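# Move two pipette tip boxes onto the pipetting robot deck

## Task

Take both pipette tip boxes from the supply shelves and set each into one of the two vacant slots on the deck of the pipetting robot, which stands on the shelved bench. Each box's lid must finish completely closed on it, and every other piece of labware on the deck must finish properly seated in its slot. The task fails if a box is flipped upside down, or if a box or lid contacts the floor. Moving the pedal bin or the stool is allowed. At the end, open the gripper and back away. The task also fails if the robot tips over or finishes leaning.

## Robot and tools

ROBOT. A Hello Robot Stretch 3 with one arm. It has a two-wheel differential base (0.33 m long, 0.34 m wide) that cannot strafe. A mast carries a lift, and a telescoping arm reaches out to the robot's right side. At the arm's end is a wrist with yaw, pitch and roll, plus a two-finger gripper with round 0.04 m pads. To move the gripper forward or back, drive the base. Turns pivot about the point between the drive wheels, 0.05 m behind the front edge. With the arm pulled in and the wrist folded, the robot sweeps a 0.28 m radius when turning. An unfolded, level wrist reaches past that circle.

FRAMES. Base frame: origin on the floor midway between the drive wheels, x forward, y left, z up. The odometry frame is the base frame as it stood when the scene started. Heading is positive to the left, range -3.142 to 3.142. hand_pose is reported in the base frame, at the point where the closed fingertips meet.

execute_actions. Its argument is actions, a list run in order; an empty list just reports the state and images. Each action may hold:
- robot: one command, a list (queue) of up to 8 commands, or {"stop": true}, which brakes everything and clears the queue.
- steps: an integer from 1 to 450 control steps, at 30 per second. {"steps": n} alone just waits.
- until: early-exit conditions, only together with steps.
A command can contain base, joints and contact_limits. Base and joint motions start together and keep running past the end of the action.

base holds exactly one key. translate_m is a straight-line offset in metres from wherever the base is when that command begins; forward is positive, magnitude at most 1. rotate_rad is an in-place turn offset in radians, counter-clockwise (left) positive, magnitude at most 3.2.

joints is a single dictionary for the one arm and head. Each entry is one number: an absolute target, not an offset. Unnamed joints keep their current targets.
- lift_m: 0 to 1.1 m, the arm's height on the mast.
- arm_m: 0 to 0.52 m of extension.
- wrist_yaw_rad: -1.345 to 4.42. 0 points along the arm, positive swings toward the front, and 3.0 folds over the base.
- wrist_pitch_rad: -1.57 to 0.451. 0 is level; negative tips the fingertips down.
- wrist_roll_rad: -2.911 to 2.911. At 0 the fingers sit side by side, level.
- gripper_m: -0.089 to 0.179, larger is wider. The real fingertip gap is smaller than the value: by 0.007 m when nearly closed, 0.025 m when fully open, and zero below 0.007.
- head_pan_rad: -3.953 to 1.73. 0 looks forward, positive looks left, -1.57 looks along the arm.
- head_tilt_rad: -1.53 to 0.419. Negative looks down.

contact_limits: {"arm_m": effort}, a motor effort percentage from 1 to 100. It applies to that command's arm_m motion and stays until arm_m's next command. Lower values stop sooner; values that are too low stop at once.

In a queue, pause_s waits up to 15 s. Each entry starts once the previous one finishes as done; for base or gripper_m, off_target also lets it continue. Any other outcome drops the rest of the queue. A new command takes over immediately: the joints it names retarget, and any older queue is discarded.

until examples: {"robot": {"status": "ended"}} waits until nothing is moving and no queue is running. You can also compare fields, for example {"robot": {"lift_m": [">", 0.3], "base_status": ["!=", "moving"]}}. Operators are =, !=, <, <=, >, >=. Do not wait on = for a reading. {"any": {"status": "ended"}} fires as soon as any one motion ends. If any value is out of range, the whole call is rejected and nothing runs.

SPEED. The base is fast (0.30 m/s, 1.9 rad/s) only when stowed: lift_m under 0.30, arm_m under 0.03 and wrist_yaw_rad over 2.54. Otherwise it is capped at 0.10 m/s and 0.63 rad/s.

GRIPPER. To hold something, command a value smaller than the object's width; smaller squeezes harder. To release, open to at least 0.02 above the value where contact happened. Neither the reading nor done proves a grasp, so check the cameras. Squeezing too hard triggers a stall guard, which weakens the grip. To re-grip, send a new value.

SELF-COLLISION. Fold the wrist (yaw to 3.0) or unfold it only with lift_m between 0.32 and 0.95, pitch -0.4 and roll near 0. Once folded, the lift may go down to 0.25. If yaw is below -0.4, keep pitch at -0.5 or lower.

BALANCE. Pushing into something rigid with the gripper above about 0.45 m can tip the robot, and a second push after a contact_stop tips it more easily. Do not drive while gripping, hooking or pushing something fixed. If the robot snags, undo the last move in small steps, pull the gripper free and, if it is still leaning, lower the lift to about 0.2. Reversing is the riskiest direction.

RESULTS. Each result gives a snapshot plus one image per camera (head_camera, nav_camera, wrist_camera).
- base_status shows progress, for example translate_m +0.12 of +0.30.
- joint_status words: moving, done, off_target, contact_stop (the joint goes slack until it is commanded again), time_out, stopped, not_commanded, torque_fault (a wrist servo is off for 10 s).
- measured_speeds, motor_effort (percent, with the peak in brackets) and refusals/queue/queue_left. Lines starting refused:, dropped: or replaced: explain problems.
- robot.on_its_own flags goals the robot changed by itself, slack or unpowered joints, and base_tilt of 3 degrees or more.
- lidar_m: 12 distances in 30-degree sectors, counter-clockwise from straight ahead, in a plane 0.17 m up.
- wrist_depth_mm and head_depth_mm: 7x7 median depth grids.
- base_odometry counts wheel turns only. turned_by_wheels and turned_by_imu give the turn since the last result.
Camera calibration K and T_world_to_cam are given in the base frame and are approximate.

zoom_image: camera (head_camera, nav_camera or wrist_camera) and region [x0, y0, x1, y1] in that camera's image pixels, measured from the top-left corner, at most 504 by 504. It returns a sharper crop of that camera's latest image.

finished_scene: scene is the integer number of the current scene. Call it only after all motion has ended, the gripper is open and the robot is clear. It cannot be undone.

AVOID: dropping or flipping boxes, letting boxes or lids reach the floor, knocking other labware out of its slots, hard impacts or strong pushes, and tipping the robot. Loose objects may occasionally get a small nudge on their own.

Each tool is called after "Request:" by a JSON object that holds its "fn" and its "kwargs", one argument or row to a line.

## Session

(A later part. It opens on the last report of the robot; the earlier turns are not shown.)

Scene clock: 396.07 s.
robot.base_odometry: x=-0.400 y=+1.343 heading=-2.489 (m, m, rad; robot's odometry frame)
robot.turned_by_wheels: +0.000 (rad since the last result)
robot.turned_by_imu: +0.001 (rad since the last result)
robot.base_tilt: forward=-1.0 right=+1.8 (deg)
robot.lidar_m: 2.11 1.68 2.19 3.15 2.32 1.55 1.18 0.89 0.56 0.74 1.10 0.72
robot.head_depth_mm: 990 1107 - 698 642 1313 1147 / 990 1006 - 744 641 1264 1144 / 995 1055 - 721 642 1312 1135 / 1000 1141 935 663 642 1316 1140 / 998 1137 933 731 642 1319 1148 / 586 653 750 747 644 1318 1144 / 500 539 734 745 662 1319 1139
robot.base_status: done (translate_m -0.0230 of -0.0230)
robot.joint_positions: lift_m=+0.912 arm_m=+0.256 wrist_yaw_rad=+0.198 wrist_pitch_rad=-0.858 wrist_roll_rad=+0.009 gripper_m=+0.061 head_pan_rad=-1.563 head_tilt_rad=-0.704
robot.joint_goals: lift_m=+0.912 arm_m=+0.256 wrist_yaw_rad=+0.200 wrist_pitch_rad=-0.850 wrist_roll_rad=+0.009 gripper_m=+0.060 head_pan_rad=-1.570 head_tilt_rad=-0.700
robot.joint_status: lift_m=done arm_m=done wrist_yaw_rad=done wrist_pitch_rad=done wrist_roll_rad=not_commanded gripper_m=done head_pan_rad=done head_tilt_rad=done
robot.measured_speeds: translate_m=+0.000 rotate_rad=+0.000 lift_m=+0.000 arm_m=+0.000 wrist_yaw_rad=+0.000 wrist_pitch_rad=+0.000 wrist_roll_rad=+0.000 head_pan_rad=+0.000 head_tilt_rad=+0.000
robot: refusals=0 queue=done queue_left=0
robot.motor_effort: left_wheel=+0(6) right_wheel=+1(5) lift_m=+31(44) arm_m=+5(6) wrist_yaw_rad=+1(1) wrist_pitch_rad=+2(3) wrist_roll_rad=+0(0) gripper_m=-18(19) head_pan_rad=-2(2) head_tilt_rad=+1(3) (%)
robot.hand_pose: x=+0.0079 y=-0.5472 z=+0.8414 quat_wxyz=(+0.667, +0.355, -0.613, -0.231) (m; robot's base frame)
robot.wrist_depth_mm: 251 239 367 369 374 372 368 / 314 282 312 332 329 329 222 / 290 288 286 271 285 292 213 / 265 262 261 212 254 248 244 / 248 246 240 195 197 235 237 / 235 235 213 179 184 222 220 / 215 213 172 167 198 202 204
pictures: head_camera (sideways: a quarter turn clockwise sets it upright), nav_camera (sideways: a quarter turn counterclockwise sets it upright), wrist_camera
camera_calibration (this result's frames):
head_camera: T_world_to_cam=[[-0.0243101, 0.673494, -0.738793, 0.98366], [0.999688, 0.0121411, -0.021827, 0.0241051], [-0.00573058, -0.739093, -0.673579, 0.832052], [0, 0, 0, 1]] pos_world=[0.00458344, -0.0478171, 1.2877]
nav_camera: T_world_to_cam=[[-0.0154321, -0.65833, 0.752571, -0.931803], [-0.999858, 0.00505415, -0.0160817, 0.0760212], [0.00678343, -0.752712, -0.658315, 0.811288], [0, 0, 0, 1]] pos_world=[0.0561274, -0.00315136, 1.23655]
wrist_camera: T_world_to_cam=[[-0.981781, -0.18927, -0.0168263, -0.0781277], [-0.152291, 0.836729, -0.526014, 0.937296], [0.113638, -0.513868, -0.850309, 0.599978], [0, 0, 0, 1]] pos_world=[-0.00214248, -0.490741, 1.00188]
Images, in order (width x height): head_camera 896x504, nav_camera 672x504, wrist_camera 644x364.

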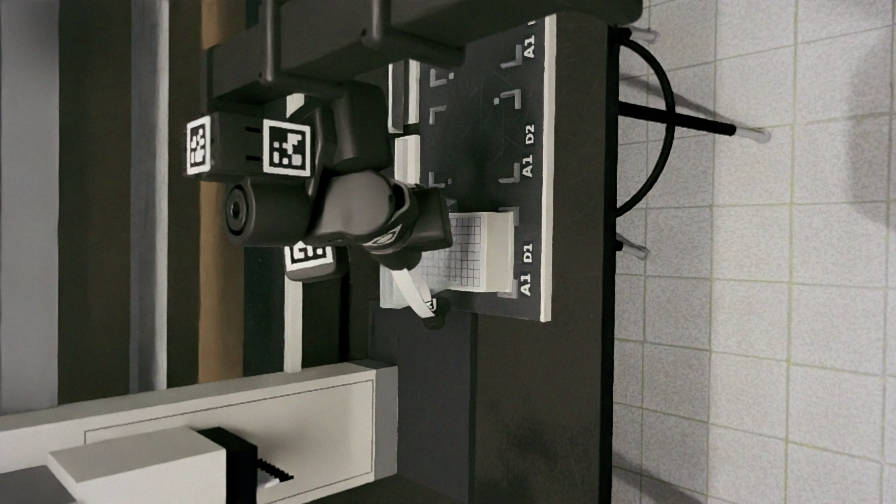

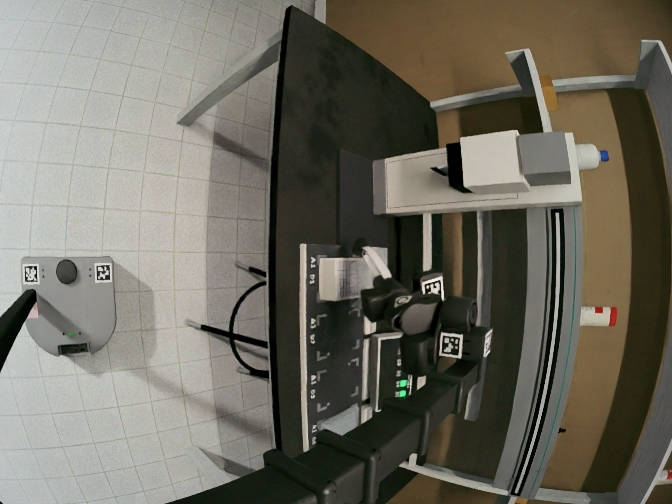

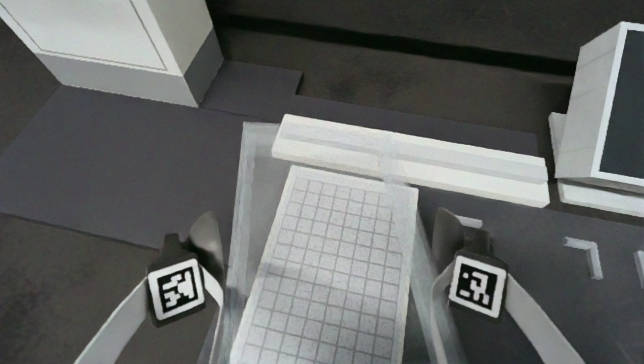

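Request:
{"fn": "execute_actions", "kwargs": {
  "actions": [
    {"robot":[{"joints":{"lift_m":0.906}},{"joints":{"gripper_m":0.15}},{"joints":{"lift_m":0.95}},{"joints":{"arm_m":0.1}}],"steps":450,"until":{"robot":{"status":"ended"}}}
  ]
}}

Scene clock: 404.63 s.
robot.base_odometry: x=-0.400 y=+1.343 heading=-2.489 (m, m, rad; robot's odometry frame)
robot.turned_by_wheels: +0.000 (rad since the last result)
robot.turned_by_imu: +0.001 (rad since the last result)
robot.base_tilt: forward=-1.2 right=+1.9 (deg)
robot.lidar_m: 2.12 1.67 2.19 3.16 2.32 1.55 1.18 0.89 0.56 0.74 1.11 0.72
robot.head_depth_mm: 992 1137 - - 628 1304 1138 / 998 1132 - - 625 1261 1140 / 995 1139 1055 - 613 1307 1136 / 995 1137 966 662 627 1318 1147 / 999 1143 935 743 625 1308 1140 / 587 655 750 743 642 1313 1139 / 500 539 731 746 658 1318 1142
robot.base_status: done (translate_m -0.0230 of -0.0230)
robot.joint_positions: lift_m=+0.950 arm_m=+0.100 wrist_yaw_rad=+0.200 wrist_pitch_rad=-0.858 wrist_roll_rad=+0.009 gripper_m=+0.150 head_pan_rad=-1.563 head_tilt_rad=-0.704
robot.joint_goals: lift_m=+0.950 arm_m=+0.100 wrist_yaw_rad=+0.200 wrist_pitch_rad=-0.850 wrist_roll_rad=+0.009 gripper_m=+0.150 head_pan_rad=-1.570 head_tilt_rad=-0.700
robot.joint_status: lift_m=done arm_m=done wrist_yaw_rad=done wrist_pitch_rad=done wrist_roll_rad=not_commanded gripper_m=done head_pan_rad=done head_tilt_rad=done
robot.measured_speeds: translate_m=+0.000 rotate_rad=+0.000 lift_m=+0.000 arm_m=+0.000 wrist_yaw_rad=+0.000 wrist_pitch_rad=+0.000 wrist_roll_rad=+0.000 head_pan_rad=+0.000 head_tilt_rad=+0.000
robot: refusals=0 queue=done queue_left=0
robot.motor_effort: left_wheel=+0(0) right_wheel=+1(1) lift_m=+43(46) arm_m=-6(6) wrist_yaw_rad=+0(1) wrist_pitch_rad=+2(2) wrist_roll_rad=+0(0) gripper_m=+0(93) head_pan_rad=-2(2) head_tilt_rad=+3(3) (%)
robot.hand_pose: x=+0.0081 y=-0.3918 z=+0.8789 quat_wxyz=(+0.667, +0.356, -0.613, -0.230) (m; robot's base frame)
robot.wrist_depth_mm: 440 422 397 414 434 417 315 / 389 372 367 362 350 354 327 / 348 349 348 286 320 331 327 / 321 318 315 290 290 303 300 / 299 297 291 283 281 281 277 / - - 278 270 268 - 259 / 934 931 925 911 255 247 248
pictures: head_camera (sideways: a quarter turn clockwise sets it upright), nav_camera (sideways: a quarter turn counterclockwise sets it upright), wrist_camera
camera_calibration (this result's frames):
head_camera: T_world_to_cam=[[-0.0243103, 0.673494, -0.738793, 0.98366], [0.999688, 0.0121413, -0.021827, 0.0241051], [-0.00573041, -0.739093, -0.673579, 0.832052], [0, 0, 0, 1]] pos_world=[0.00458346, -0.0478171, 1.2877]
nav_camera: T_world_to_cam=[[-0.0154319, -0.65833, 0.752571, -0.931803], [-0.999858, 0.00505391, -0.0160817, 0.0760212], [0.00678361, -0.752712, -0.658315, 0.811288], [0, 0, 0, 1]] pos_world=[0.0561274, -0.00315133, 1.23655]
wrist_camera: T_world_to_cam=[[-0.981528, -0.190578, -0.0168258, -0.0484195], [-0.153411, 0.836547, -0.525979, 0.827002], [0.114316, -0.513682, -0.850331, 0.711794], [0, 0, 0, 1]] pos_world=[-0.00202268, -0.335418, 1.03943]
Images, in order (width x height): head_camera 896x504, nav_camera 672x504, wrist_camera 644x364.

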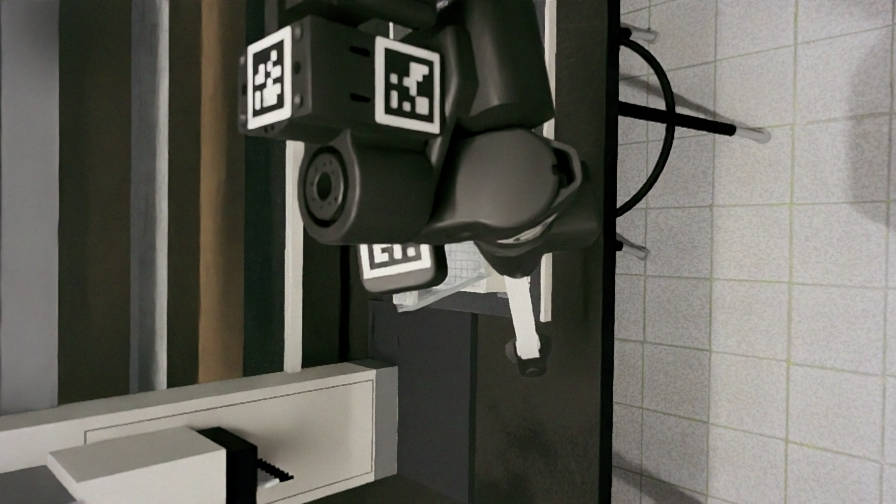

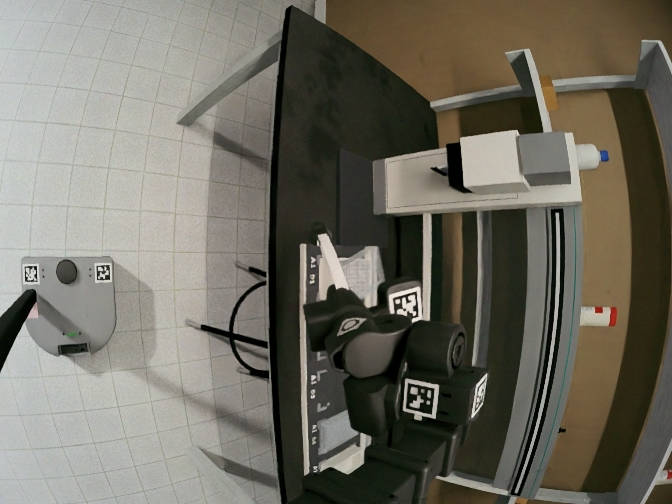

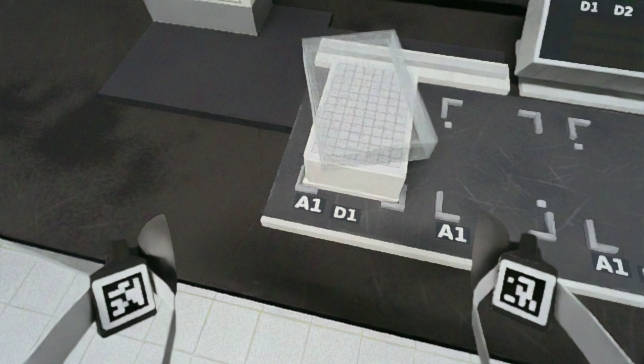

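Request:
{"fn": "execute_actions", "kwargs": {
  "actions": [
    {"robot":[{"base":{"rotate_rad":-0.857},"joints":{"arm_m":0.0}},{"base":{"translate_m":-0.6},"joints":{"lift_m":0.72,"head_tilt_rad":-0.8}},{"base":{"translate_m":-0.538}},{"base":{"rotate_rad":-0.699}},{"joints":{"arm_m":0.285}}],"steps":450,"until":{"robot":{"status":"ended"}}},
    {"steps":450,"until":{"robot":{"status":"ended"}}}
  ]
}}

Scene clock: 432.23 s.
robot.base_odometry: x=+0.714 y=+1.113 heading=+2.239 (m, m, rad; robot's odometry frame)
robot.turned_by_wheels: -1.556 (rad since the last result)
robot.turned_by_imu: -1.565 (rad since the last result)
robot.base_tilt: forward=-1.0 right=+2.0 (deg)
robot.lidar_m: 1.26 1.48 1.85 2.27 2.38 2.37 2.34 1.26 0.46 0.66 0.76 0.77
robot.head_depth_mm: 586 564 490 599 1428 - - / 724 610 490 - 858 1126 1108 / 722 609 486 954 870 1207 1128 / 727 609 490 1004 848 1209 1114 / 728 608 491 999 869 1207 1115 / 726 586 490 1008 869 1212 1119 / 726 609 490 1003 870 1216 1116
robot.base_status: done (rotate_rad -0.6988 of -0.6990)
robot.joint_positions: lift_m=+0.720 arm_m=+0.285 wrist_yaw_rad=+0.200 wrist_pitch_rad=-0.858 wrist_roll_rad=+0.009 gripper_m=+0.150 head_pan_rad=-1.563 head_tilt_rad=-0.790
robot.joint_goals: lift_m=+0.720 arm_m=+0.285 wrist_yaw_rad=+0.200 wrist_pitch_rad=-0.850 wrist_roll_rad=+0.009 gripper_m=+0.150 head_pan_rad=-1.570 head_tilt_rad=-0.800
robot.joint_status: lift_m=done arm_m=done wrist_yaw_rad=done wrist_pitch_rad=done wrist_roll_rad=not_commanded gripper_m=done head_pan_rad=done head_tilt_rad=done
robot.measured_speeds: translate_m=+0.000 rotate_rad=+0.000 lift_m=+0.000 arm_m=+0.000 wrist_yaw_rad=+0.000 wrist_pitch_rad=+0.000 wrist_roll_rad=+0.000 head_pan_rad=+0.000 head_tilt_rad=+0.000
robot: refusals=0 queue=done queue_left=0
robot.motor_effort: left_wheel=+4(10) right_wheel=-4(9) lift_m=+31(44) arm_m=+5(8) wrist_yaw_rad=+0(0) wrist_pitch_rad=+3(2) wrist_roll_rad=+0(0) gripper_m=+0(0) head_pan_rad=-2(1) head_tilt_rad=-2(13) (%)
robot.hand_pose: x=+0.0081 y=-0.5761 z=+0.6494 quat_wxyz=(+0.667, +0.356, -0.613, -0.230) (m; robot's base frame)
robot.wrist_depth_mm: 435 426 412 397 369 342 311 / 387 385 386 384 383 374 302 / 353 347 345 347 346 343 289 / 316 318 315 315 313 314 276 / 292 295 288 221 288 292 267 / 268 - 268 204 268 - 250 / 250 249 246 190 243 248 236
pictures: head_camera (sideways: a quarter turn clockwise sets it upright), nav_camera (sideways: a quarter turn counterclockwise sets it upright), wrist_camera
camera_calibration (this result's frames):
head_camera: T_world_to_cam=[[-0.0247591, 0.734392, -0.678274, 0.904793], [0.999674, 0.0139774, -0.0213574, 0.0234914], [-0.00620422, -0.678581, -0.734499, 0.911288], [0, 0, 0, 1]] pos_world=[0.0045719, -0.0464187, 1.28354]
nav_camera: T_world_to_cam=[[-0.0149734, -0.720467, 0.693327, -0.854596], [-0.999868, 0.00640668, -0.0149362, 0.0745282], [0.00631908, -0.69346, -0.720468, 0.892131], [0, 0, 0, 1]] pos_world=[0.0560847, 0.00247071, 1.23638]
wrist_camera: T_world_to_cam=[[-0.981526, -0.190586, -0.0168258, -0.0874064], [-0.153418, 0.836546, -0.525979, 0.860441], [0.11432, -0.513681, -0.850331, 0.421952], [0, 0, 0, 1]] pos_world=[-0.00202195, -0.519707, 0.809902]
Images, in order (width x height): head_camera 896x504, nav_camera 672x504, wrist_camera 644x364.

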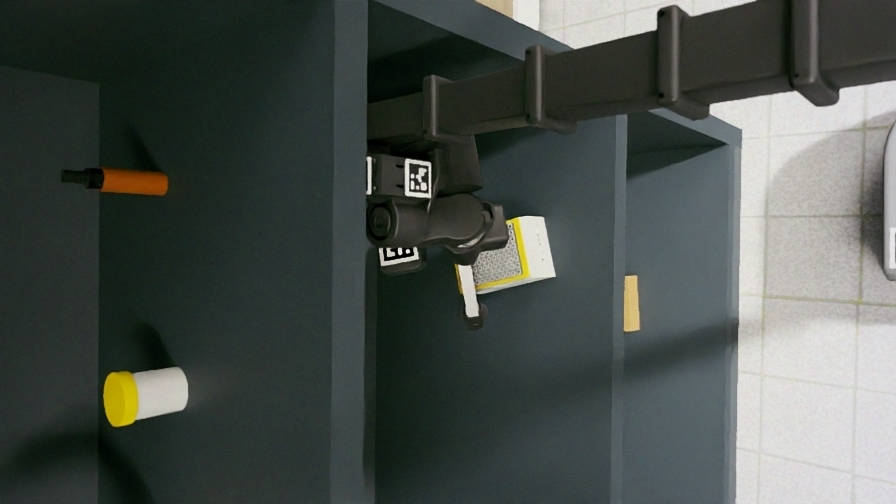

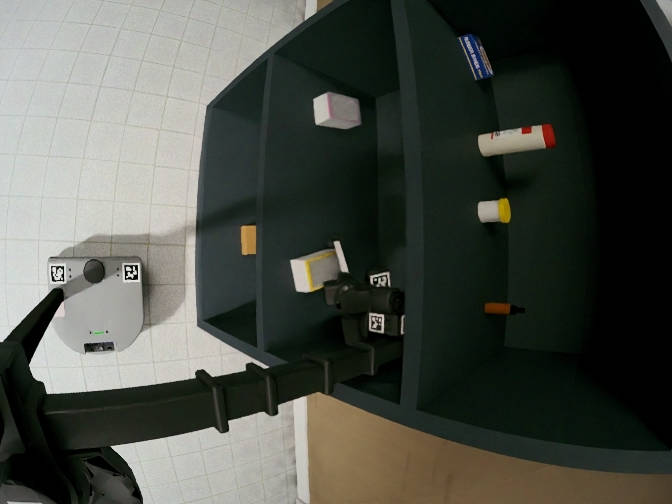

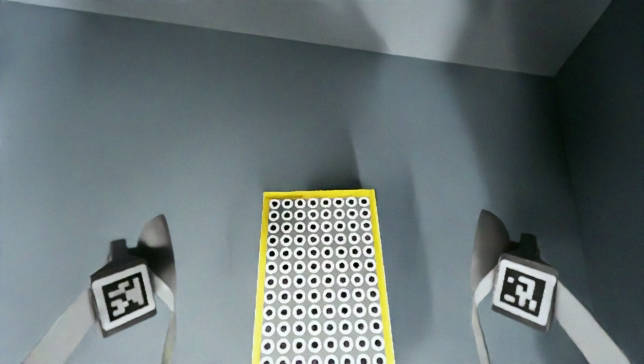

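Request:
{"fn": "execute_actions", "kwargs": {
  "actions": [
    {"robot":[{"base":{"translate_m":0.013},"joints":{"wrist_pitch_rad":-1.1,"wrist_yaw_rad":0.21,"arm_m":0.348}},{"joints":{"lift_m":0.673}}],"steps":450,"until":{"robot":{"status":"ended"}}}
  ]
}}

Scene clock: 443.27 s.
robot.base_odometry: x=+0.706 y=+1.123 heading=+2.239 (m, m, rad; robot's odometry frame)
robot.turned_by_wheels: +0.000 (rad since the last result)
robot.turned_by_imu: +0.001 (rad since the last result)
robot.base_tilt: forward=-0.8 right=+2.0 (deg)
robot.lidar_m: 1.25 1.75 1.85 2.27 2.38 2.38 2.34 1.25 0.46 0.66 0.76 0.76
robot.head_depth_mm: 628 582 489 614 1366 1279 - / 725 610 489 847 - 1157 1120 / 721 611 486 931 871 1210 1131 / 729 610 490 968 847 1216 1121 / 727 609 489 1006 871 1220 1113 / 728 589 489 1011 866 1214 1117 / 728 610 490 1006 870 1209 1116
robot.base_status: done (translate_m +0.0130 of +0.0130)
robot.joint_positions: lift_m=+0.673 arm_m=+0.348 wrist_yaw_rad=+0.209 wrist_pitch_rad=-1.101 wrist_roll_rad=+0.009 gripper_m=+0.150 head_pan_rad=-1.563 head_tilt_rad=-0.790
robot.joint_goals: lift_m=+0.673 arm_m=+0.348 wrist_yaw_rad=+0.210 wrist_pitch_rad=-1.100 wrist_roll_rad=+0.009 gripper_m=+0.150 head_pan_rad=-1.570 head_tilt_rad=-0.800
robot.joint_status: lift_m=done arm_m=done wrist_yaw_rad=done wrist_pitch_rad=done wrist_roll_rad=not_commanded gripper_m=done head_pan_rad=done head_tilt_rad=done
robot.measured_speeds: translate_m=+0.000 rotate_rad=+0.000 lift_m=+0.000 arm_m=+0.000 wrist_yaw_rad=+0.000 wrist_pitch_rad=+0.000 wrist_roll_rad=+0.000 head_pan_rad=+0.000 head_tilt_rad=+0.000
robot: refusals=0 queue=done queue_left=0
robot.motor_effort: left_wheel=+4(8) right_wheel=-4(5) lift_m=+31(30) arm_m=+5(5) wrist_yaw_rad=+1(2) wrist_pitch_rad=+1(3) wrist_roll_rad=+0(0) gripper_m=+0(0) head_pan_rad=-1(2) head_tilt_rad=-2(3) (%)
robot.hand_pose: x=-0.0020 y=-0.5850 z=+0.5725 quat_wxyz=(+0.635, +0.429, -0.563, -0.308) (m; robot's base frame)
robot.wrist_depth_mm: 248 247 246 247 247 248 246 / 236 236 235 236 237 233 234 / 225 226 225 224 223 223 223 / 214 214 152 147 210 213 213 / 206 207 145 141 202 206 205 / 197 - 139 135 139 - 196 / 189 190 134 130 134 189 187
pictures: head_camera (sideways: a quarter turn clockwise sets it upright), nav_camera (sideways: a quarter turn counterclockwise sets it upright), wrist_camera
camera_calibration (this result's frames):
head_camera: T_world_to_cam=[[-0.0247591, 0.734392, -0.678274, 0.904793], [0.999674, 0.0139775, -0.0213574, 0.0234914], [-0.00620414, -0.678581, -0.734499, 0.911288], [0, 0, 0, 1]] pos_world=[0.0045719, -0.0464187, 1.28354]
nav_camera: T_world_to_cam=[[-0.0149733, -0.720467, 0.693327, -0.854596], [-0.999868, 0.00640656, -0.0149362, 0.0745282], [0.00631917, -0.69346, -0.720468, 0.892131], [0, 0, 0, 1]] pos_world=[0.0560847, 0.00247072, 1.23638]
wrist_camera: T_world_to_cam=[[-0.980613, -0.195426, -0.0143818, -0.104554], [-0.18182, 0.934795, -0.305121, 0.756886], [0.0730728, -0.296591, -0.952205, 0.538395], [0, 0, 0, 1]] pos_world=[-0.00425205, -0.568283, 0.742101]
Images, in order (width x height): head_camera 896x504, nav_camera 672x504, wrist_camera 644x364.

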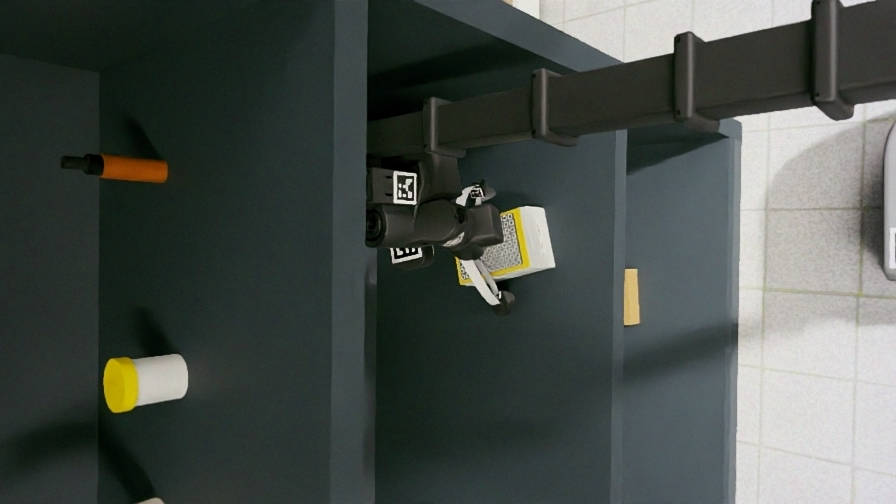

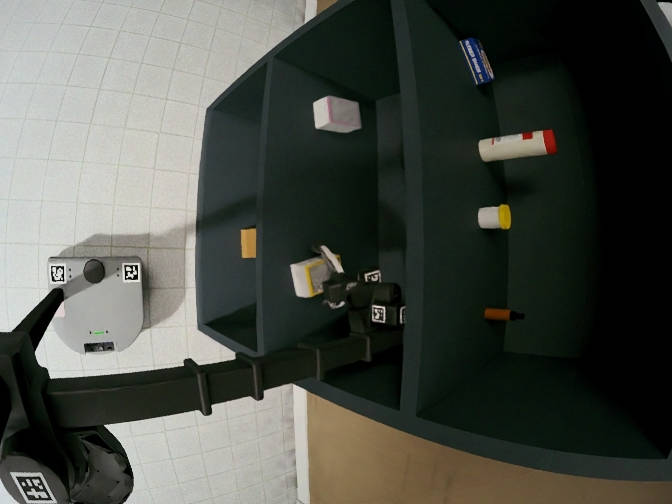

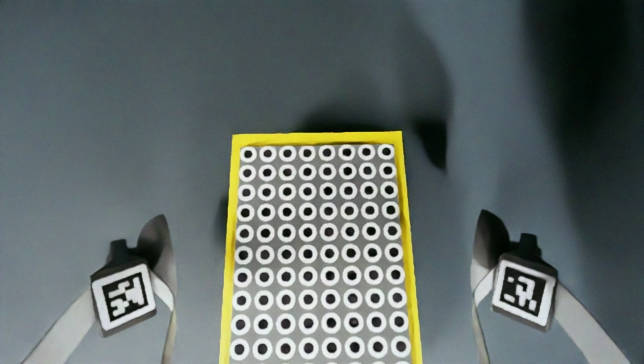

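Request:
{"fn": "execute_actions", "kwargs": {
  "actions": [
    {"robot":[{"joints":{"lift_m":0.669}},{"joints":{"gripper_m":0.045}},{"joints":{"lift_m":0.70}},{"pause_s":1.5}],"steps":450,"until":{"robot":{"status":"ended"}}}
  ]
}}

Scene clock: 452.43 s.
robot.base_odometry: x=+0.706 y=+1.123 heading=+2.239 (m, m, rad; robot's odometry frame)
robot.turned_by_wheels: +0.000 (rad since the last result)
robot.turned_by_imu: +0.001 (rad since the last result)
robot.base_tilt: forward=-1.1 right=+1.8 (deg)
robot.lidar_m: 1.25 1.75 1.85 2.27 2.38 2.38 2.34 1.25 0.46 0.66 0.76 0.76
robot.head_depth_mm: 628 580 489 614 1379 1284 - / 724 609 490 777 - 1162 1119 / 722 610 485 955 869 1209 1127 / 725 609 491 876 848 1210 1118 / 725 609 491 1000 875 1214 1118 / 727 585 489 1004 867 1221 1123 / 726 609 490 1003 869 1211 1124
robot.base_status: done (translate_m +0.0130 of +0.0130)
robot.joint_positions: lift_m=+0.700 arm_m=+0.348 wrist_yaw_rad=+0.209 wrist_pitch_rad=-1.105 wrist_roll_rad=+0.009 gripper_m=+0.046 head_pan_rad=-1.563 head_tilt_rad=-0.790
robot.joint_goals: lift_m=+0.700 arm_m=+0.348 wrist_yaw_rad=+0.210 wrist_pitch_rad=-1.100 wrist_roll_rad=+0.009 gripper_m=+0.045 head_pan_rad=-1.570 head_tilt_rad=-0.800
robot.joint_status: lift_m=done arm_m=done wrist_yaw_rad=done wrist_pitch_rad=done wrist_roll_rad=not_commanded gripper_m=done head_pan_rad=done head_tilt_rad=done
robot.measured_speeds: translate_m=+0.000 rotate_rad=+0.000 lift_m=+0.000 arm_m=+0.000 wrist_yaw_rad=+0.000 wrist_pitch_rad=+0.000 wrist_roll_rad=+0.000 head_pan_rad=+0.000 head_tilt_rad=+0.000
robot: refusals=0 queue=done queue_left=0
robot.motor_effort: left_wheel=+4(5) right_wheel=-4(5) lift_m=+44(47) arm_m=+5(5) wrist_yaw_rad=+0(0) wrist_pitch_rad=+2(2) wrist_roll_rad=+0(0) gripper_m=-18(100) head_pan_rad=-2(2) head_tilt_rad=-3(3) (%)
robot.hand_pose: x=-0.0022 y=-0.5841 z=+0.5986 quat_wxyz=(+0.635, +0.431, -0.562, -0.309) (m; robot's base frame)
robot.wrist_depth_mm: 278 276 276 278 277 275 276 / 266 264 265 264 263 262 263 / 253 252 252 251 252 252 250 / 243 241 238 140 144 240 238 / 232 233 137 134 136 230 229 / 223 221 130 130 130 222 221 / 215 213 128 125 126 211 213
pictures: head_camera (sideways: a quarter turn clockwise sets it upright), nav_camera (sideways: a quarter turn counterclockwise sets it upright), wrist_camera
camera_calibration (this result's frames):
head_camera: T_world_to_cam=[[-0.0247591, 0.734392, -0.678274, 0.904793], [0.999674, 0.0139774, -0.0213574, 0.0234914], [-0.00620422, -0.678581, -0.734499, 0.911288], [0, 0, 0, 1]] pos_world=[0.0045719, -0.0464187, 1.28354]
nav_camera: T_world_to_cam=[[-0.0149734, -0.720467, 0.693327, -0.854596], [-0.999868, 0.00640668, -0.0149362, 0.0745282], [0.00631908, -0.69346, -0.720468, 0.892131], [0, 0, 0, 1]] pos_world=[0.0560847, 0.00247071, 1.23638]
wrist_camera: T_world_to_cam=[[-0.980526, -0.195863, -0.0143354, -0.104426], [-0.182533, 0.935854, -0.301429, 0.762383], [0.0724547, -0.292943, -0.953381, 0.566398], [0, 0, 0, 1]] pos_world=[-0.00427049, -0.56801, 0.7683]
Images, in order (width x height): head_camera 896x504, nav_camera 672x504, wrist_camera 644x364.

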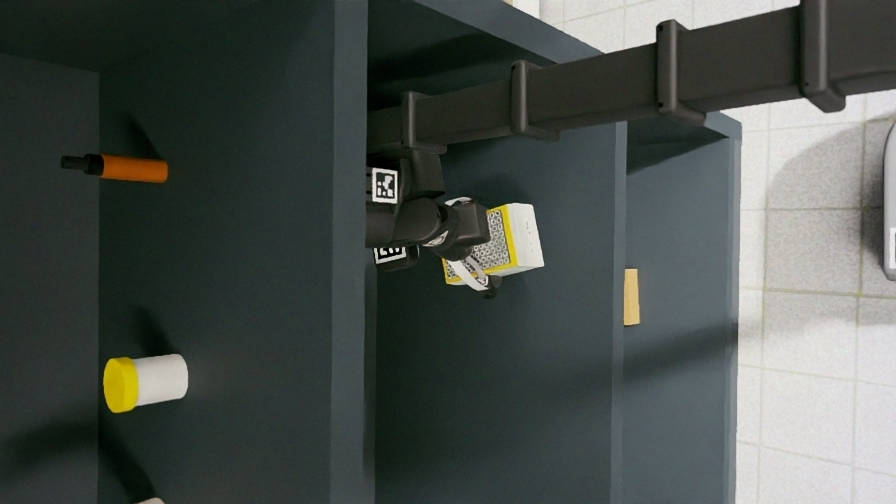

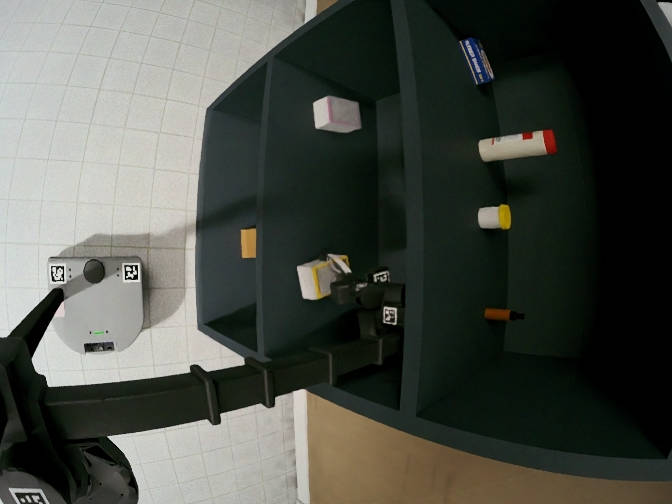

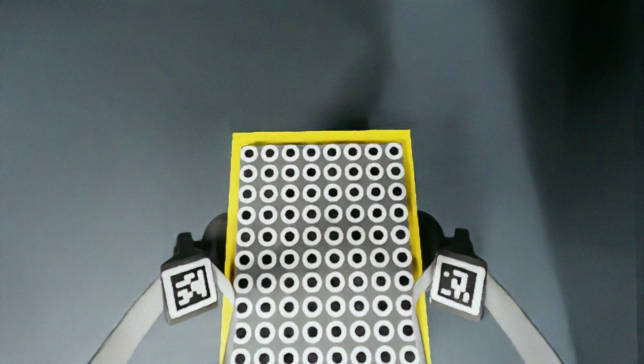

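Request:
{"fn": "execute_actions", "kwargs": {
  "actions": [
    {"robot":[{"joints":{"arm_m":0.03}},{"base":{"rotate_rad":0.635},"joints":{"lift_m":0.96,"wrist_yaw_rad":-0.04}},{"base":{"translate_m":0.53}},{"base":{"translate_m":0.534}},{"base":{"rotate_rad":0.92},"joints":{"head_tilt_rad":-0.7}},{"joints":{"arm_m":0.2}}],"steps":450,"until":{"robot":{"status":"ended"}}},
    {"steps":450,"until":{"robot":{"status":"ended"}}}
  ]
}}

Scene clock: 494.17 s.
robot.base_odometry: x=-0.320 y=+1.405 heading=-2.490 (m, m, rad; robot's odometry frame)
robot.turned_by_wheels: +1.555 (rad since the last result)
robot.turned_by_imu: +1.570 (rad since the last result)
robot.base_tilt: forward=-1.0 right=+1.9 (deg)
robot.lidar_m: 2.21 1.77 2.34 3.15 1.50 1.46 1.08 0.80 0.79 0.53 1.10 0.81
robot.head_depth_mm: 992 - 914 730 642 1310 1140 / 990 - - 730 642 1305 1132 / 994 1012 - 721 609 1254 1140 / 993 1120 935 566 610 1322 1133 / 1002 1137 934 696 643 1315 1146 / 998 1142 967 724 642 1315 1142 / 1005 1017 767 745 642 1313 1143
robot.base_status: done (rotate_rad +0.9198 of +0.9200)
robot.joint_positions: lift_m=+0.960 arm_m=+0.200 wrist_yaw_rad=-0.040 wrist_pitch_rad=-1.106 wrist_roll_rad=+0.009 gripper_m=+0.046 head_pan_rad=-1.563 head_tilt_rad=-0.705
robot.joint_goals: lift_m=+0.960 arm_m=+0.200 wrist_yaw_rad=-0.040 wrist_pitch_rad=-1.100 wrist_roll_rad=+0.009 gripper_m=+0.045 head_pan_rad=-1.570 head_tilt_rad=-0.700
robot.joint_status: lift_m=done arm_m=done wrist_yaw_rad=done wrist_pitch_rad=done wrist_roll_rad=not_commanded gripper_m=done head_pan_rad=done head_tilt_rad=done
robot.measured_speeds: translate_m=+0.000 rotate_rad=+0.000 lift_m=+0.000 arm_m=+0.000 wrist_yaw_rad=+0.000 wrist_pitch_rad=+0.000 wrist_roll_rad=+0.000 head_pan_rad=+0.000 head_tilt_rad=+0.000
robot: refusals=0 queue=done queue_left=0
robot.motor_effort: left_wheel=-3(8) right_wheel=+4(10) lift_m=+45(46) arm_m=+5(6) wrist_yaw_rad=+0(3) wrist_pitch_rad=+2(2) wrist_roll_rad=+0(0) gripper_m=-18(18) head_pan_rad=-2(3) head_tilt_rad=+1(10) (%)
robot.hand_pose: x=-0.0253 y=-0.4379 z=+0.8586 quat_wxyz=(+0.592, +0.358, -0.611, -0.385) (m; robot's base frame)
robot.wrist_depth_mm: 305 290 290 293 296 310 290 / 289 240 282 286 284 286 287 / 280 228 269 273 274 273 271 / 271 221 226 140 145 260 260 / 256 251 137 134 137 250 250 / 253 252 130 129 131 252 249 / 244 245 129 124 126 246 245
pictures: head_camera (sideways: a quarter turn clockwise sets it upright), nav_camera (sideways: a quarter turn counterclockwise sets it upright), wrist_camera
camera_calibration (this result's frames):
head_camera: T_world_to_cam=[[-0.0242966, 0.673888, -0.738434, 0.983191], [0.999688, 0.0121282, -0.0218245, 0.0241019], [-0.00575146, -0.738734, -0.673973, 0.832565], [0, 0, 0, 1]] pos_world=[0.00458221, -0.0478095, 1.28767]
nav_camera: T_world_to_cam=[[-0.0154452, -0.658731, 0.75222, -0.931345], [-0.999858, 0.00508728, -0.0160749, 0.0760123], [0.00676228, -0.752361, -0.658716, 0.811811], [0, 0, 0, 1]] pos_world=[0.056127, -0.00311771, 1.23655]
wrist_camera: T_world_to_cam=[[-0.998553, 0.0518354, -0.0143253, 0.0132501], [0.0537427, 0.952122, -0.300958, 0.712384], [-0.0019608, -0.301292, -0.95353, 0.853323], [0, 0, 0, 1]] pos_world=[-0.0233814, -0.421864, 1.02826]
Images, in order (width x height): head_camera 896x504, nav_camera 672x504, wrist_camera 644x364.

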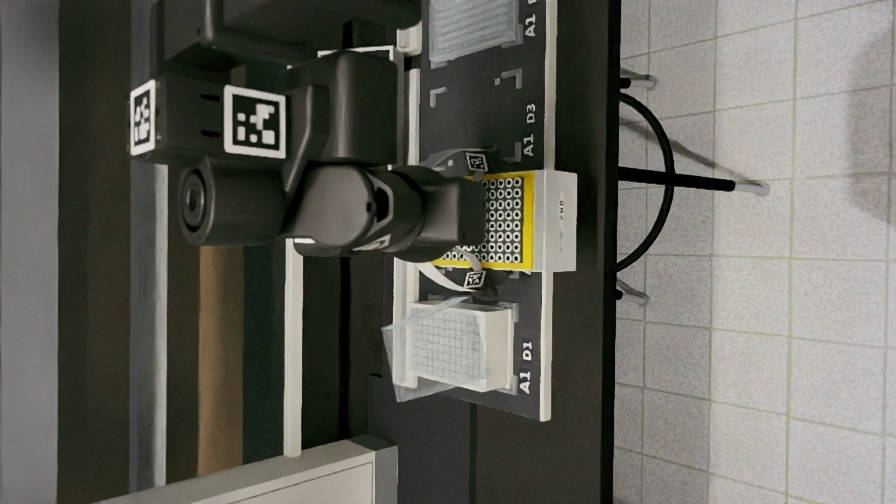

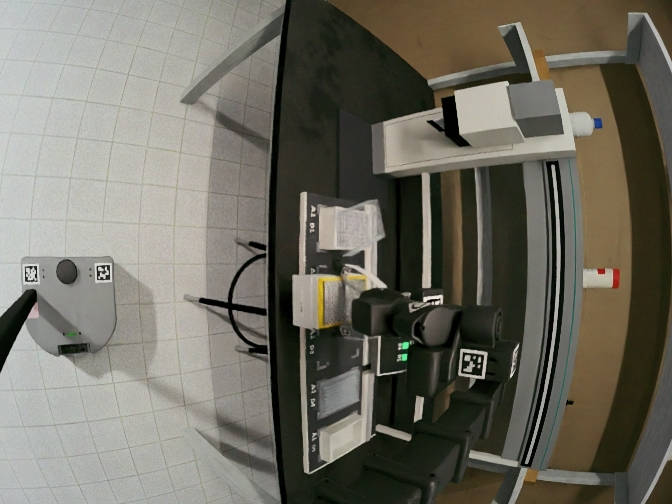

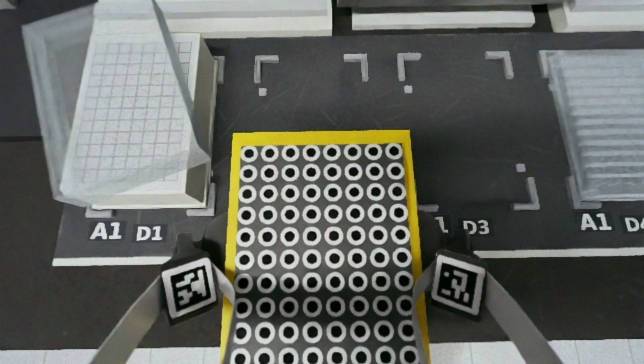

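Request:
{"fn": "execute_actions", "kwargs": {
  "actions": [
    {"robot":[{"base":{"translate_m":0.005},"joints":{"arm_m":0.295}},{"joints":{"lift_m":0.93}}],"steps":450,"until":{"robot":{"status":"ended"}}}
  ]
}}

Scene clock: 503.33 s.
robot.base_odometry: x=-0.324 y=+1.402 heading=-2.490 (m, m, rad; robot's odometry frame)
robot.turned_by_wheels: +0.000 (rad since the last result)
robot.turned_by_imu: +0.001 (rad since the last result)
robot.base_tilt: forward=-1.0 right=+1.9 (deg)
robot.lidar_m: 2.21 1.76 2.32 3.16 1.51 1.46 1.09 0.81 0.79 0.53 1.10 0.81
robot.head_depth_mm: 991 1007 - 718 641 1320 1138 / 995 - 763 741 641 1320 1144 / 990 - - 686 642 1257 1142 / 992 1113 932 628 641 1315 1143 / 996 1141 936 697 642 1323 1146 / 1008 1140 965 726 643 1304 1146 / 1004 1000 764 745 641 1315 1144
robot.base_status: done (translate_m +0.0050 of +0.0050)
robot.joint_positions: lift_m=+0.930 arm_m=+0.295 wrist_yaw_rad=-0.040 wrist_pitch_rad=-1.106 wrist_roll_rad=+0.009 gripper_m=+0.046 head_pan_rad=-1.563 head_tilt_rad=-0.704
robot.joint_goals: lift_m=+0.930 arm_m=+0.295 wrist_yaw_rad=-0.040 wrist_pitch_rad=-1.100 wrist_roll_rad=+0.009 gripper_m=+0.045 head_pan_rad=-1.570 head_tilt_rad=-0.700
robot.joint_status: lift_m=done arm_m=done wrist_yaw_rad=done wrist_pitch_rad=done wrist_roll_rad=not_commanded gripper_m=done head_pan_rad=done head_tilt_rad=done
robot.measured_speeds: translate_m=+0.000 rotate_rad=+0.000 lift_m=+0.000 arm_m=+0.000 wrist_yaw_rad=+0.000 wrist_pitch_rad=+0.000 wrist_roll_rad=+0.000 head_pan_rad=+0.000 head_tilt_rad=+0.000
robot: refusals=0 queue=done queue_left=0
robot.motor_effort: left_wheel=-2(4) right_wheel=+4(10) lift_m=+32(44) arm_m=+5(4) wrist_yaw_rad=-1(1) wrist_pitch_rad=+2(3) wrist_roll_rad=+0(0) gripper_m=-18(18) head_pan_rad=-1(1) head_tilt_rad=+3(2) (%)
robot.hand_pose: x=-0.0253 y=-0.5329 z=+0.8291 quat_wxyz=(+0.592, +0.358, -0.611, -0.385) (m; robot's base frame)
robot.wrist_depth_mm: 268 279 279 279 196 197 197 / 250 243 240 240 204 225 241 / 241 239 239 239 240 241 239 / 188 187 209 141 145 229 230 / 179 180 137 134 136 220 220 / 173 172 130 129 131 213 212 / 167 168 128 125 126 203 203
pictures: head_camera (sideways: a quarter turn clockwise sets it upright), nav_camera (sideways: a quarter turn counterclockwise sets it upright), wrist_camera
camera_calibration (this result's frames):
head_camera: T_world_to_cam=[[-0.0242969, 0.673879, -0.738442, 0.983202], [0.999688, 0.0121285, -0.0218246, 0.024102], [-0.00575095, -0.738742, -0.673963, 0.832553], [0, 0, 0, 1]] pos_world=[0.00458224, -0.0478097, 1.28767]
nav_camera: T_world_to_cam=[[-0.0154449, -0.658721, 0.752228, -0.931356], [-0.999858, 0.00508648, -0.0160751, 0.0760126], [0.00676279, -0.75237, -0.658706, 0.811798], [0, 0, 0, 1]] pos_world=[0.056127, -0.00311854, 1.23655]
wrist_camera: T_world_to_cam=[[-0.998552, 0.0518467, -0.014325, 0.0177562], [0.0537535, 0.952128, -0.300937, 0.793932], [-0.00196335, -0.301272, -0.953536, 0.796554], [0, 0, 0, 1]] pos_world=[-0.0233822, -0.516866, 0.998721]
Images, in order (width x height): head_camera 896x504, nav_camera 672x504, wrist_camera 644x364.

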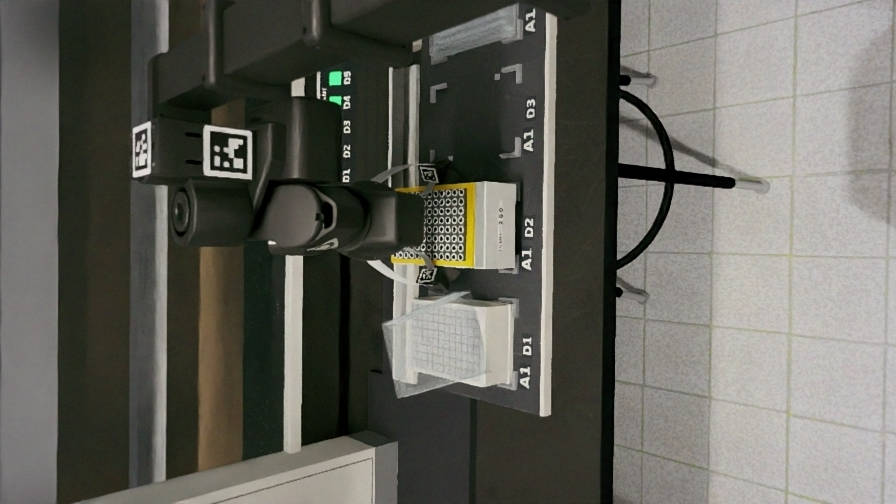

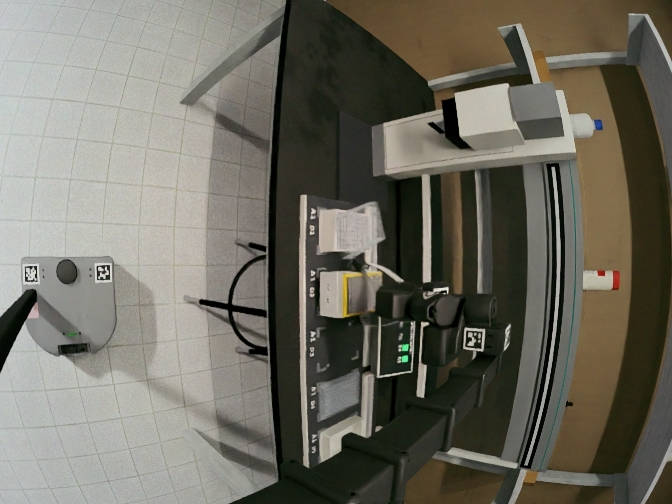

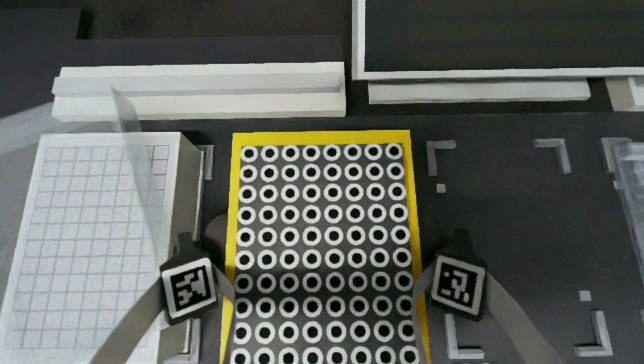

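Request:
{"fn": "execute_actions", "kwargs": {
  "actions": [
    {"robot":[{"joints":{"arm_m":0.314}},{"joints":{"lift_m":0.92}}],"steps":450,"until":{"robot":{"status":"ended"}}}
  ]
}}

Request:
{"fn": "zoom_image", "kwargs": {
  "camera": "head_camera",
  "region": [380, 60, 580, 420]
}}

Scene clock: 513.50 s.
robot.base_odometry: x=-0.324 y=+1.402 heading=-2.490 (m, m, rad; robot's odometry frame)
robot.turned_by_wheels: +0.000 (rad since the last result)
robot.turned_by_imu: +0.001 (rad since the last result)
robot.base_tilt: forward=-1.0 right=+1.9 (deg)
robot.lidar_m: 2.21 1.76 2.32 3.15 1.51 1.47 1.09 0.81 0.80 0.53 1.10 0.81
robot.head_depth_mm: 990 1108 - 721 640 1320 1148 / 992 - 765 741 641 1323 1140 / 990 - - 700 640 1258 1144 / 994 1117 952 651 640 1324 1145 / 1000 1138 931 701 645 1314 1147 / 995 1140 965 725 642 1318 1144 / 997 998 762 744 640 1317 1147
robot.base_status: done (translate_m +0.0050 of +0.0050)
robot.joint_positions: lift_m=+0.920 arm_m=+0.314 wrist_yaw_rad=-0.040 wrist_pitch_rad=-1.106 wrist_roll_rad=+0.009 gripper_m=+0.046 head_pan_rad=-1.563 head_tilt_rad=-0.704
robot.joint_goals: lift_m=+0.920 arm_m=+0.314 wrist_yaw_rad=-0.040 wrist_pitch_rad=-1.100 wrist_roll_rad=+0.009 gripper_m=+0.045 head_pan_rad=-1.570 head_tilt_rad=-0.700
robot.joint_status: lift_m=done arm_m=done wrist_yaw_rad=done wrist_pitch_rad=done wrist_roll_rad=not_commanded gripper_m=done head_pan_rad=done head_tilt_rad=done
robot.measured_speeds: translate_m=+0.000 rotate_rad=+0.000 lift_m=+0.000 arm_m=+0.000 wrist_yaw_rad=+0.000 wrist_pitch_rad=+0.000 wrist_roll_rad=+0.000 head_pan_rad=+0.000 head_tilt_rad=+0.000
robot: refusals=0 queue=done queue_left=0
robot.motor_effort: left_wheel=-2(3) right_wheel=+4(3) lift_m=+32(32) arm_m=+5(4) wrist_yaw_rad=+0(0) wrist_pitch_rad=+2(2) wrist_roll_rad=+0(0) gripper_m=-18(18) head_pan_rad=+0(2) head_tilt_rad=+3(1) (%)
robot.hand_pose: x=-0.0253 y=-0.5519 z=+0.8191 quat_wxyz=(+0.592, +0.358, -0.611, -0.385) (m; robot's base frame)
robot.wrist_depth_mm: 265 268 270 267 180 180 180 / 243 241 241 234 187 187 186 / 226 227 224 225 242 240 239 / 178 177 208 141 144 219 217 / 170 171 137 134 136 210 210 / 163 164 130 130 130 203 202 / 156 159 129 125 126 195 194
pictures: head_camera (sideways: a quarter turn clockwise sets it upright), nav_camera (sideways: a quarter turn counterclockwise sets it upright), wrist_camera
camera_calibration (this result's frames):
head_camera: T_world_to_cam=[[-0.0242966, 0.673879, -0.738442, 0.983202], [0.999688, 0.0121281, -0.0218246, 0.024102], [-0.00575122, -0.738742, -0.673963, 0.832553], [0, 0, 0, 1]] pos_world=[0.00458223, -0.0478097, 1.28767]
nav_camera: T_world_to_cam=[[-0.0154451, -0.658721, 0.752228, -0.931356], [-0.999858, 0.00508684, -0.0160751, 0.0760126], [0.00676252, -0.75237, -0.658706, 0.811798], [0, 0, 0, 1]] pos_world=[0.056127, -0.00311855, 1.23655]
wrist_camera: T_world_to_cam=[[-0.998552, 0.0518469, -0.014325, 0.018598], [0.0537537, 0.95213, -0.30093, 0.809004], [-0.00196299, -0.301264, -0.953539, 0.781298], [0, 0, 0, 1]] pos_world=[-0.0233822, -0.535864, 0.988718]
Images, in order (width x height): head_camera 896x504, nav_camera 672x504, wrist_camera 644x364.

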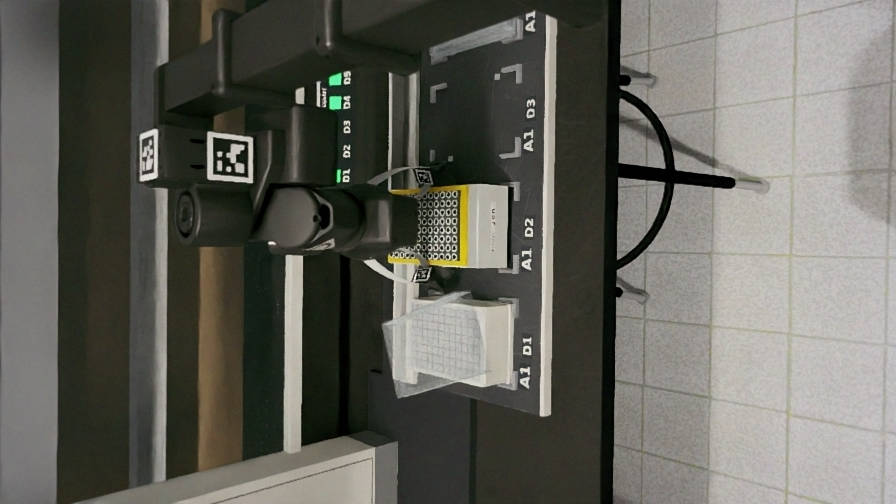

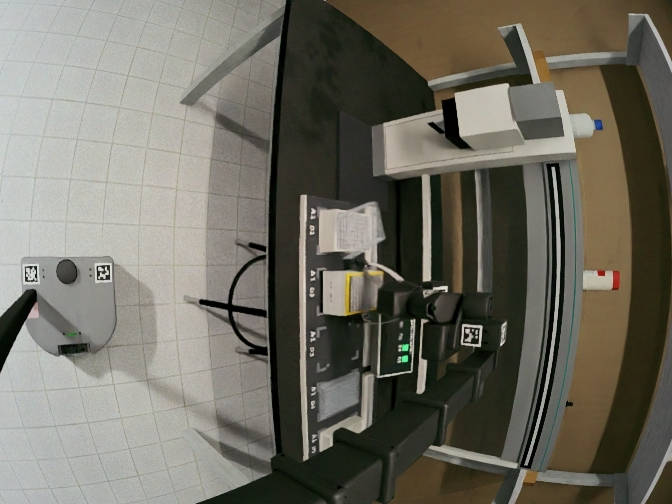

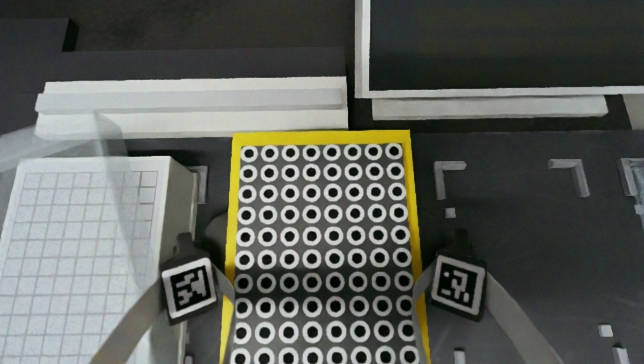

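Region (380, 60, 580, 420) of head_camera's 896x504 image, scaled by 1.400, with more detail than that image has.

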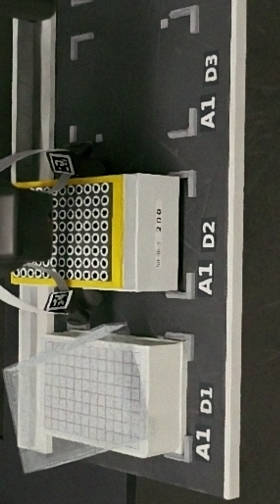

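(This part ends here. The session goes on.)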